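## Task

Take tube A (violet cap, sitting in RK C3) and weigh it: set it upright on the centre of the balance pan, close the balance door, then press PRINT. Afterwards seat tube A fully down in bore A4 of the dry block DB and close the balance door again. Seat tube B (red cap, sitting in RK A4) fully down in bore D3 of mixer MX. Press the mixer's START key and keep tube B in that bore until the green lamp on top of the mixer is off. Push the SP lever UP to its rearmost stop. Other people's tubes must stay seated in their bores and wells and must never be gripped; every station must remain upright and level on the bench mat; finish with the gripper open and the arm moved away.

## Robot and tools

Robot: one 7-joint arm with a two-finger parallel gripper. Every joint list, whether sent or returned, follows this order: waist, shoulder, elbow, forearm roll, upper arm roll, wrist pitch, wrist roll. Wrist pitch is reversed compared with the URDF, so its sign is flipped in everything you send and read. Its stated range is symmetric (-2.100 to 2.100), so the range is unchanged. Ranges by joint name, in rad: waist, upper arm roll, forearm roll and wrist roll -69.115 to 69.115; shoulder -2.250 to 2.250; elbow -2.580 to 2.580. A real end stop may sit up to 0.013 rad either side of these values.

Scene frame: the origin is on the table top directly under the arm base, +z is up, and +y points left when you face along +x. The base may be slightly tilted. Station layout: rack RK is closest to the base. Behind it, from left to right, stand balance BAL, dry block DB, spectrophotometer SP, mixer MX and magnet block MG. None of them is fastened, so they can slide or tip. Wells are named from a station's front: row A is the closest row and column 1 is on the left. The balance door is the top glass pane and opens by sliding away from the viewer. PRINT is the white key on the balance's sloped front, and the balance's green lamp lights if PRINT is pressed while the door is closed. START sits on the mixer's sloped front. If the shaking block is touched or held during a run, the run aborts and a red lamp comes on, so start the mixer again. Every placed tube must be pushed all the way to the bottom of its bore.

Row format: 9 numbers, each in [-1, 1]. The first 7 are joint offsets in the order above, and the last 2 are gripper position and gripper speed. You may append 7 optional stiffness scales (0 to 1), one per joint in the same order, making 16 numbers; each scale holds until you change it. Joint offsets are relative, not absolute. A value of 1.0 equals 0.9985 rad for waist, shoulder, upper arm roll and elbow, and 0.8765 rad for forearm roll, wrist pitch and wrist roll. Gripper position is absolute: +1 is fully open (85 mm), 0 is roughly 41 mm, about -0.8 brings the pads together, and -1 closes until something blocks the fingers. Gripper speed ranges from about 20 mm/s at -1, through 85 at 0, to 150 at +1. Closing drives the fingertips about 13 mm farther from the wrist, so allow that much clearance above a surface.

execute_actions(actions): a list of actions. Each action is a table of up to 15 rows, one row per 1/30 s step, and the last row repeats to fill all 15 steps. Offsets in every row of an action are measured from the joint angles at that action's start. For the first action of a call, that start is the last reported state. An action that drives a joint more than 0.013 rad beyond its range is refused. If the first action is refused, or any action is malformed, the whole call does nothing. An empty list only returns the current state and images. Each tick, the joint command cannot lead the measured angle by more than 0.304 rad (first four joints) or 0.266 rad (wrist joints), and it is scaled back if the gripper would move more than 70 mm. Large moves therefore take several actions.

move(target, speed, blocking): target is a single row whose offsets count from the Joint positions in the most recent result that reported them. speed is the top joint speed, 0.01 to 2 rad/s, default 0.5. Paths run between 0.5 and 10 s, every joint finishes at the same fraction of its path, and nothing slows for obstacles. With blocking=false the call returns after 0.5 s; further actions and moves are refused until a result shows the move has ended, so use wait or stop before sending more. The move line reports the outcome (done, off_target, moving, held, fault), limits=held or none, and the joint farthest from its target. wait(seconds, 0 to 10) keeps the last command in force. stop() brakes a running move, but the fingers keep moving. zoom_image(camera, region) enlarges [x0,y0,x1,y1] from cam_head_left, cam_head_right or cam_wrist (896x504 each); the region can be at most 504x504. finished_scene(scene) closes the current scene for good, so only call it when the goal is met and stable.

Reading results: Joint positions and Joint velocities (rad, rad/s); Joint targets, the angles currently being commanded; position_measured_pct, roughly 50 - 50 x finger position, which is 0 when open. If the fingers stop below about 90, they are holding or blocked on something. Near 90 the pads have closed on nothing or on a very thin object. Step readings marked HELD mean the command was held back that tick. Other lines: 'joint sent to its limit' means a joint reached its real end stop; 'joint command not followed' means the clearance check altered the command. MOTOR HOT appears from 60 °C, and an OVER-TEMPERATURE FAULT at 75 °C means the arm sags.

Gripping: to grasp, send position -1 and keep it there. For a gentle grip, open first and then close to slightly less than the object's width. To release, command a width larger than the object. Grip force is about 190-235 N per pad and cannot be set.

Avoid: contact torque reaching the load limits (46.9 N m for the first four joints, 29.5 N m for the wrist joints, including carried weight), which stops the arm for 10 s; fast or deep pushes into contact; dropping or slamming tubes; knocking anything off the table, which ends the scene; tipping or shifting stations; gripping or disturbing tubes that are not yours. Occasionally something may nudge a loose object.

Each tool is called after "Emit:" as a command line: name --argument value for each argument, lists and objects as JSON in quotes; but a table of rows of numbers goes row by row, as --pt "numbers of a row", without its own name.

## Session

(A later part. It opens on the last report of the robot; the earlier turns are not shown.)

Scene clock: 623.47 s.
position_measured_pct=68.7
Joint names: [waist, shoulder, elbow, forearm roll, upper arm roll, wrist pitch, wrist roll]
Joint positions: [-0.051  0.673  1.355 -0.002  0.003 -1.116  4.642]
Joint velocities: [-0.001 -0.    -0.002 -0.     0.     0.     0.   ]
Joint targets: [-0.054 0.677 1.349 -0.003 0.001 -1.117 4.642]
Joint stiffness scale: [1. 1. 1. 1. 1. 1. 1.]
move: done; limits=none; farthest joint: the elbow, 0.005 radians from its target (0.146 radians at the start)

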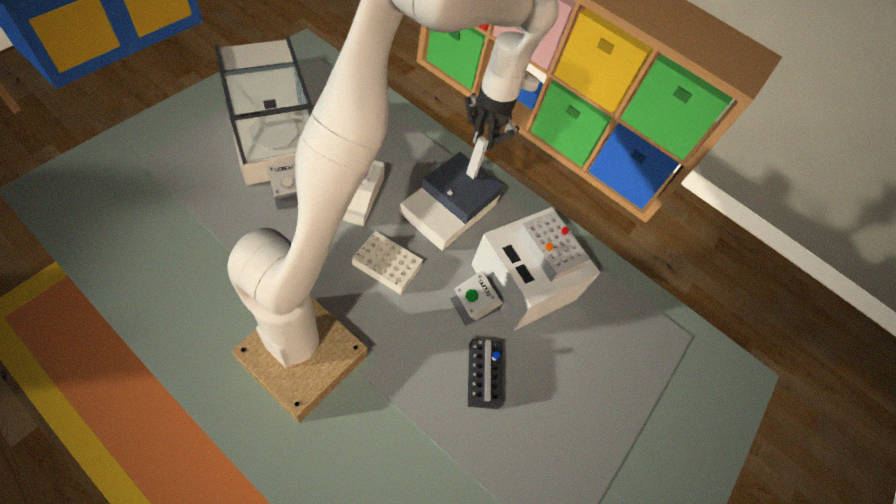

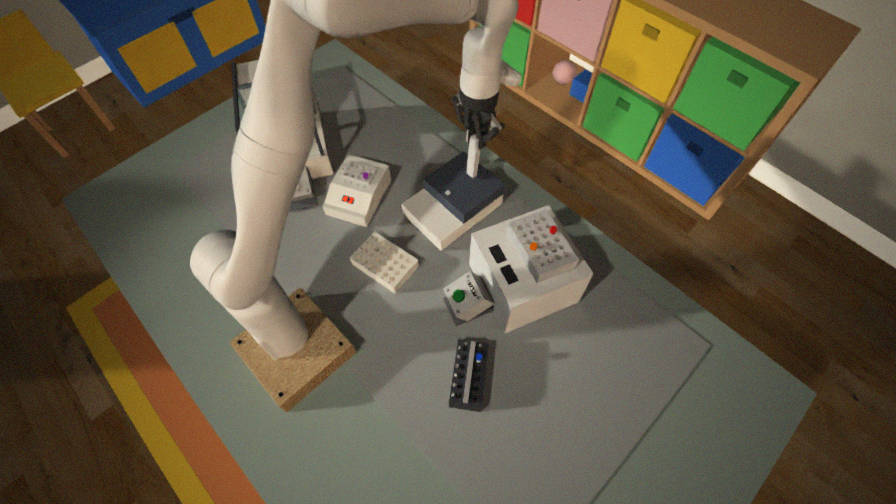

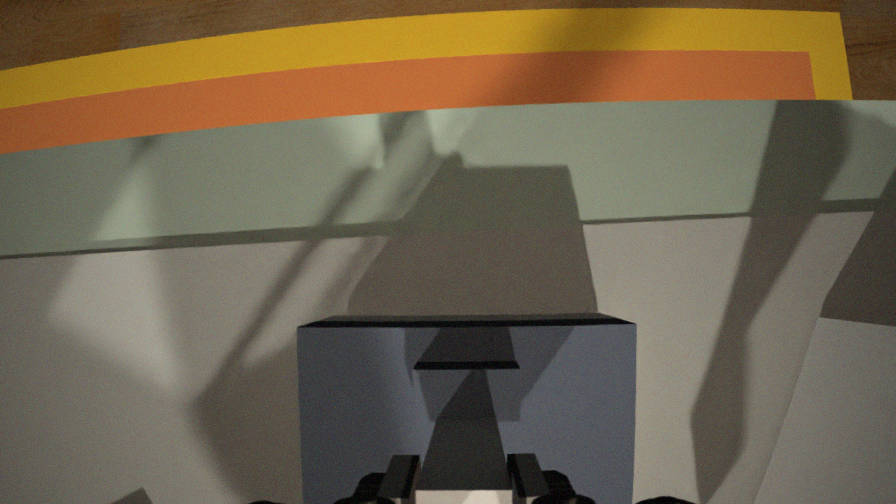

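Emit:
move --target '[0.003,0.053,-0.096,0,0,-0.043,0,-0.4,0]' --speed 0.04

Emit:
zoom_image --camera "cam_head_left" --region '[380,80,560,260]'

Scene clock: 629.80 s.
position_measured_pct=68.7
Joint names: [waist, shoulder, elbow, forearm roll, upper arm roll, wrist pitch, wrist roll]
Joint positions: [-0.048  0.72   1.267 -0.002  0.003 -1.162  4.642]
Joint velocities: [ 0.    -0.001 -0.001 -0.    -0.    -0.001  0.001]
Joint targets: [-0.048 0.726 1.259 -0.002 0.003 -1.154 4.642]
Joint stiffness scale: [1. 1. 1. 1. 1. 1. 1.]
move: done; limits=none; farthest joint: the elbow, 0.008 radians from its target (0.095 radians at the start)

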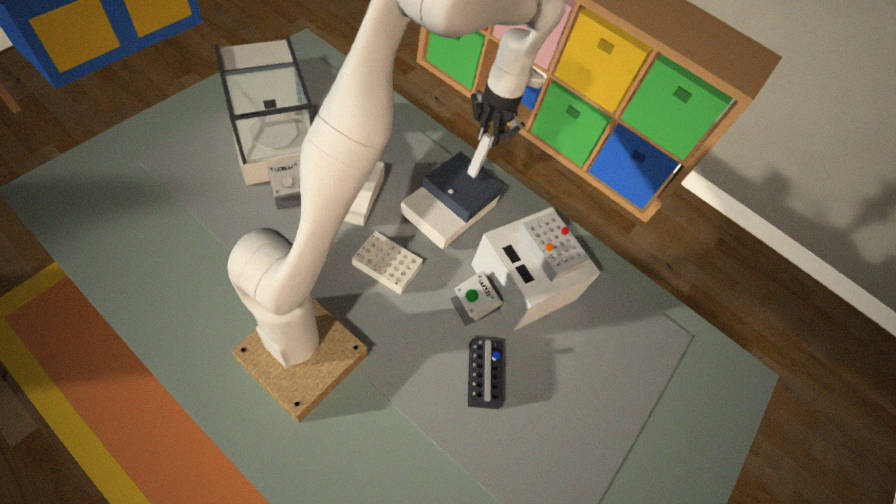

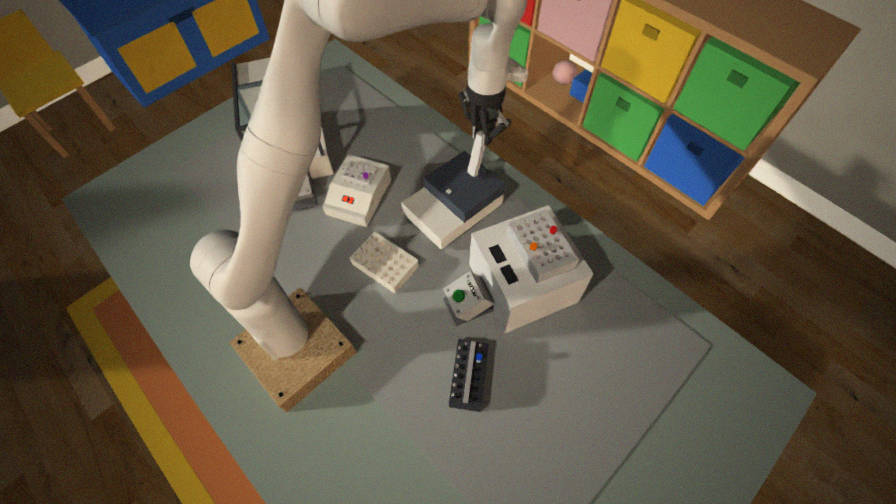

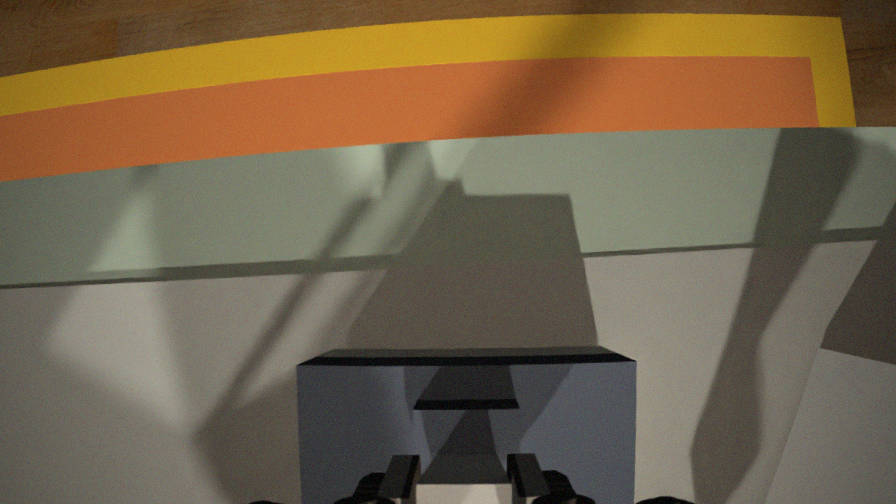

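Region (380, 80, 560, 260) of cam_head_left's 896x504 image, scaled by 2.800, with more detail than that image has.

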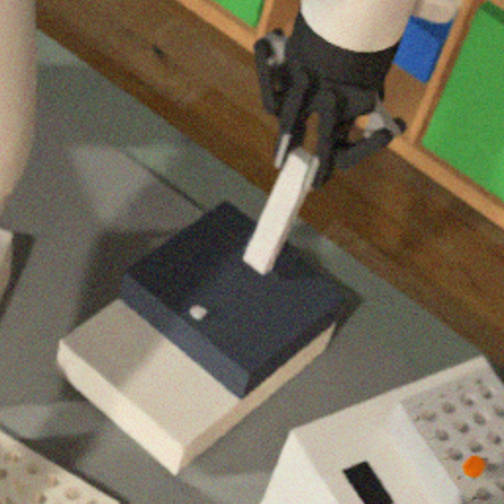

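Emit:
move --target '[0,0,0,0,0,-0.018,0,-0.4,0]' --speed 0.02

Emit:
zoom_image --camera "cam_head_left" --region '[380,80,560,260]'

Scene clock: 634.13 s.
position_measured_pct=68.7
Joint names: [waist, shoulder, elbow, forearm roll, upper arm roll, wrist pitch, wrist roll]
Joint positions: [-0.048  0.719  1.267 -0.002  0.003 -1.179  4.642]
Joint velocities: [ 0.001  0.001 -0.    -0.     0.     0.    -0.   ]
Joint targets: [-0.048 0.720 1.267 -0.002 0.003 -1.177 4.642]
Joint stiffness scale: [1. 1. 1. 1. 1. 1. 1.]
move: done; limits=none; farthest joint: the shoulder, 0.001 radians from its target (0.000 radians at the start)

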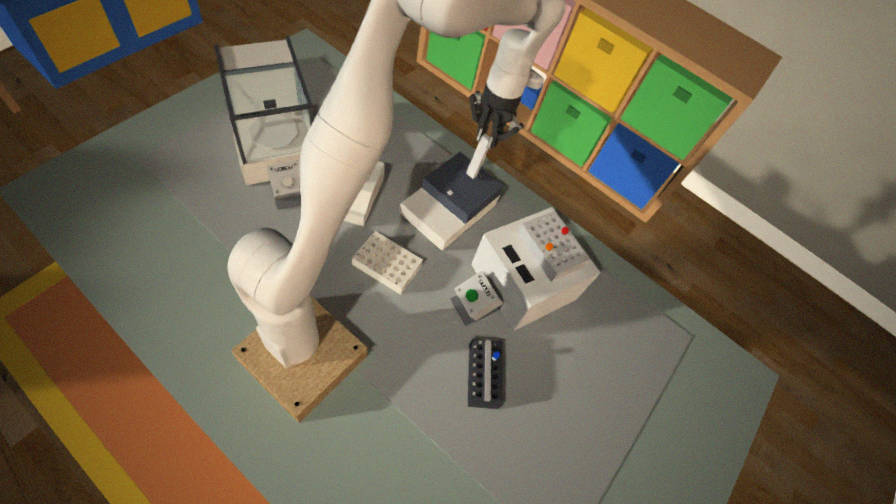

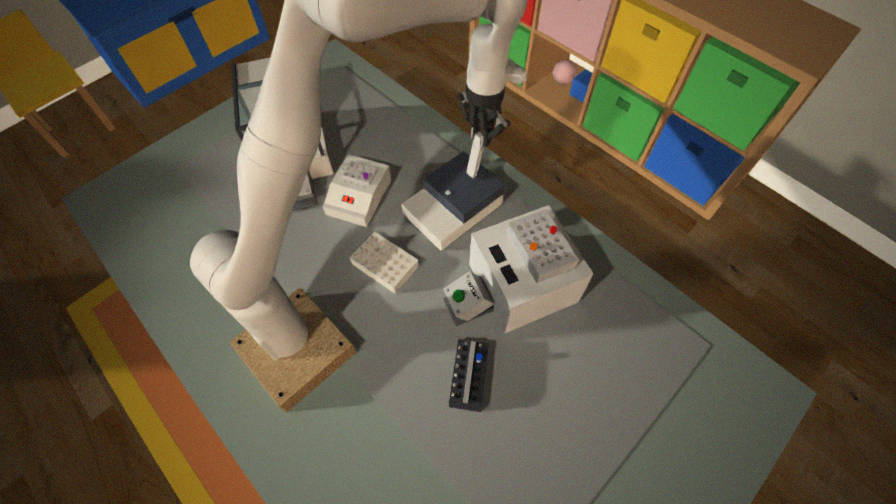

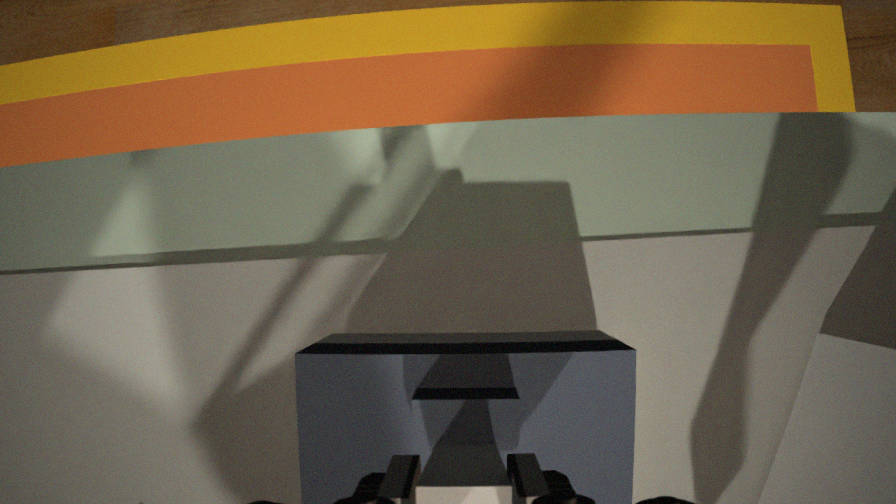

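Region (380, 80, 560, 260) of cam_head_left's 896x504 image, scaled by 2.800, with more detail than that image has.

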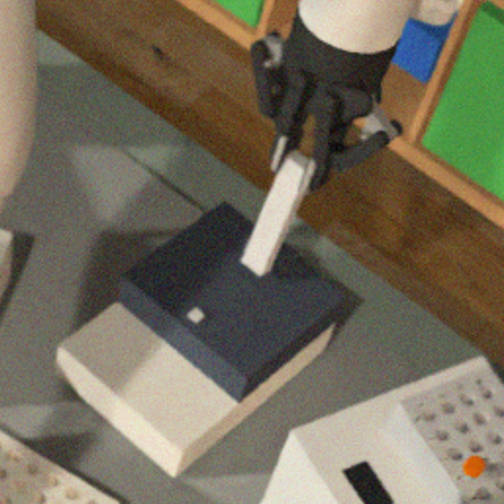

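Emit:
move --target '[0,0,0,0,0,0,0,0,-1]'

Scene clock: 637.10 s.
position_measured_pct=50.0
Joint names: [waist, shoulder, elbow, forearm roll, upper arm roll, wrist pitch, wrist roll]
Joint positions: [-0.048  0.719  1.267 -0.002  0.003 -1.18   4.642]
Joint velocities: [-0.     0.001  0.     0.    -0.    -0.    -0.001]
Joint targets: [-0.048 0.719 1.267 -0.002 0.003 -1.179 4.642]
Joint stiffness scale: [1. 1. 1. 1. 1. 1. 1.]
move: done; limits=none; farthest joint: the wrist pitch, 0.001 radians from its target (0.000 radians at the start)

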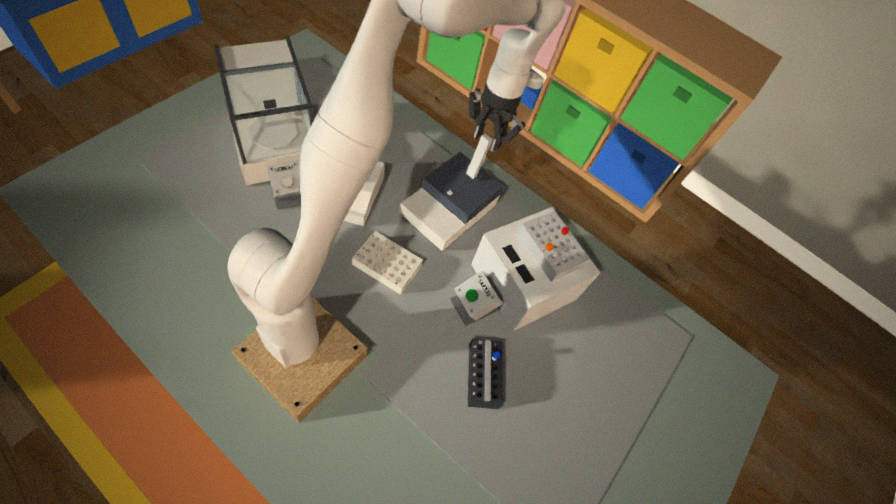

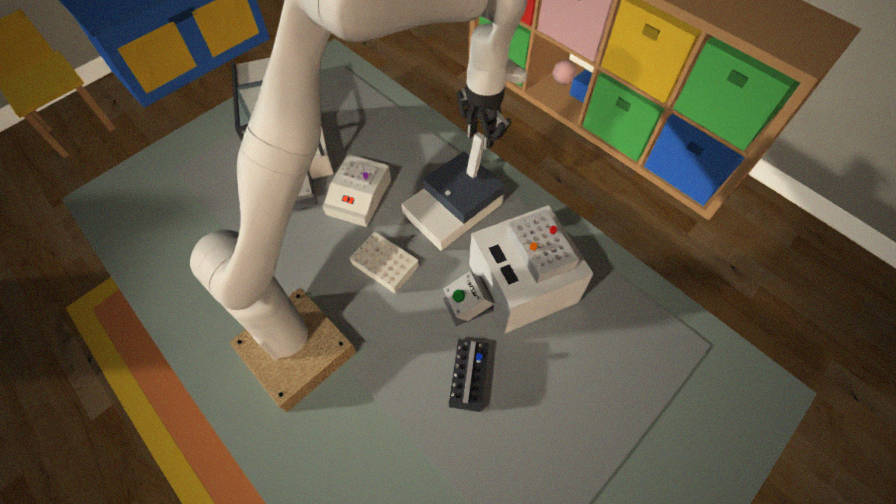

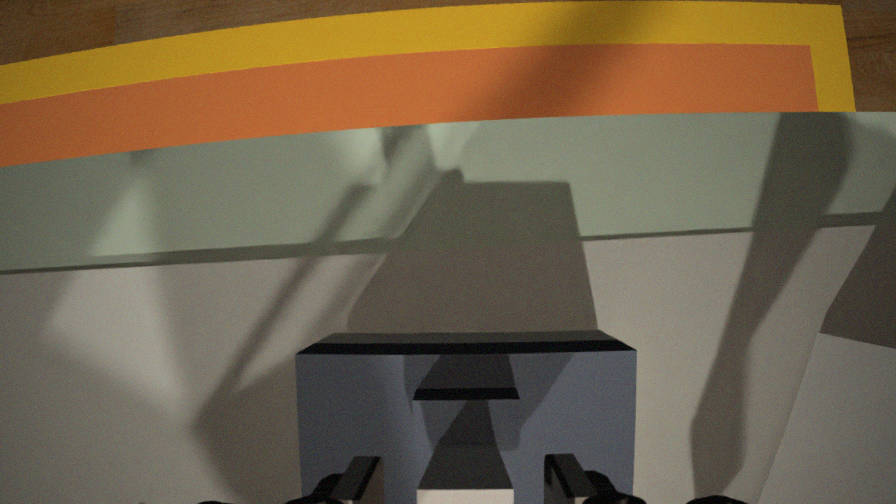

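Stays. Clear.

Emit:
move --target '[0,-0.3,0,0,0,-0.3,0,0,0]' --speed 0.3

Scene clock: 640.73 s.
position_measured_pct=50.0
Joint names: [waist, shoulder, elbow, forearm roll, upper arm roll, wrist pitch, wrist roll]
Joint positions: [-0.048  0.422  1.267 -0.002  0.003 -1.437  4.642]
Joint velocities: [-0.    -0.003 -0.    -0.001  0.     0.     0.001]
Joint targets: [-0.048 0.420 1.267 -0.002 0.003 -1.443 4.642]
Joint stiffness scale: [1. 1. 1. 1. 1. 1. 1.]
move: done; limits=none; farthest joint: the wrist pitch, 0.005 radians from its target (0.263 radians at the start)

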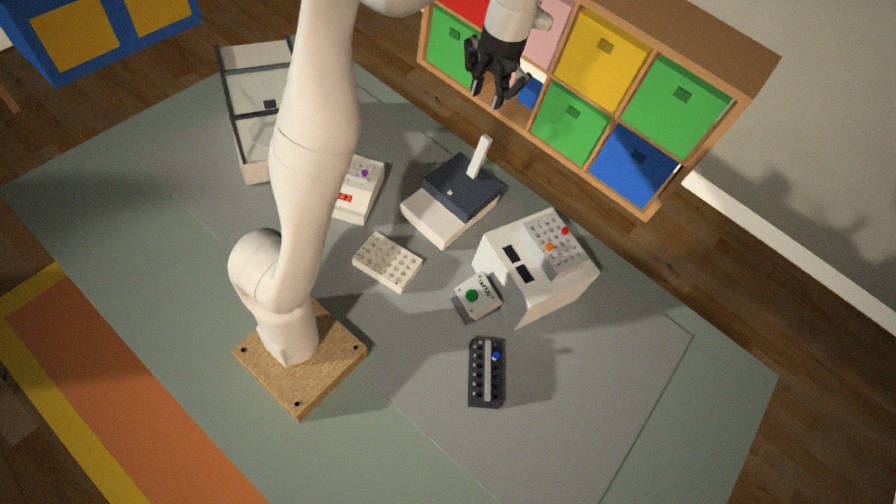

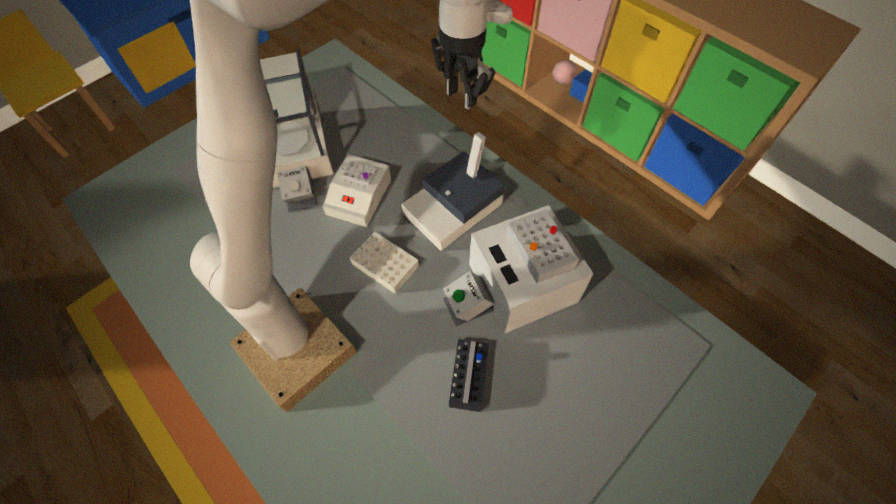

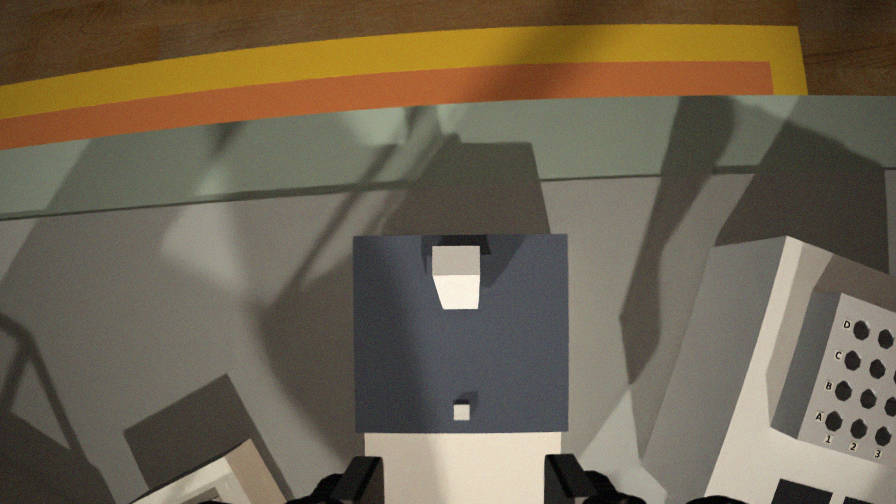

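Emit:
finished_scene --scene 1

The scene is finished: the task was done.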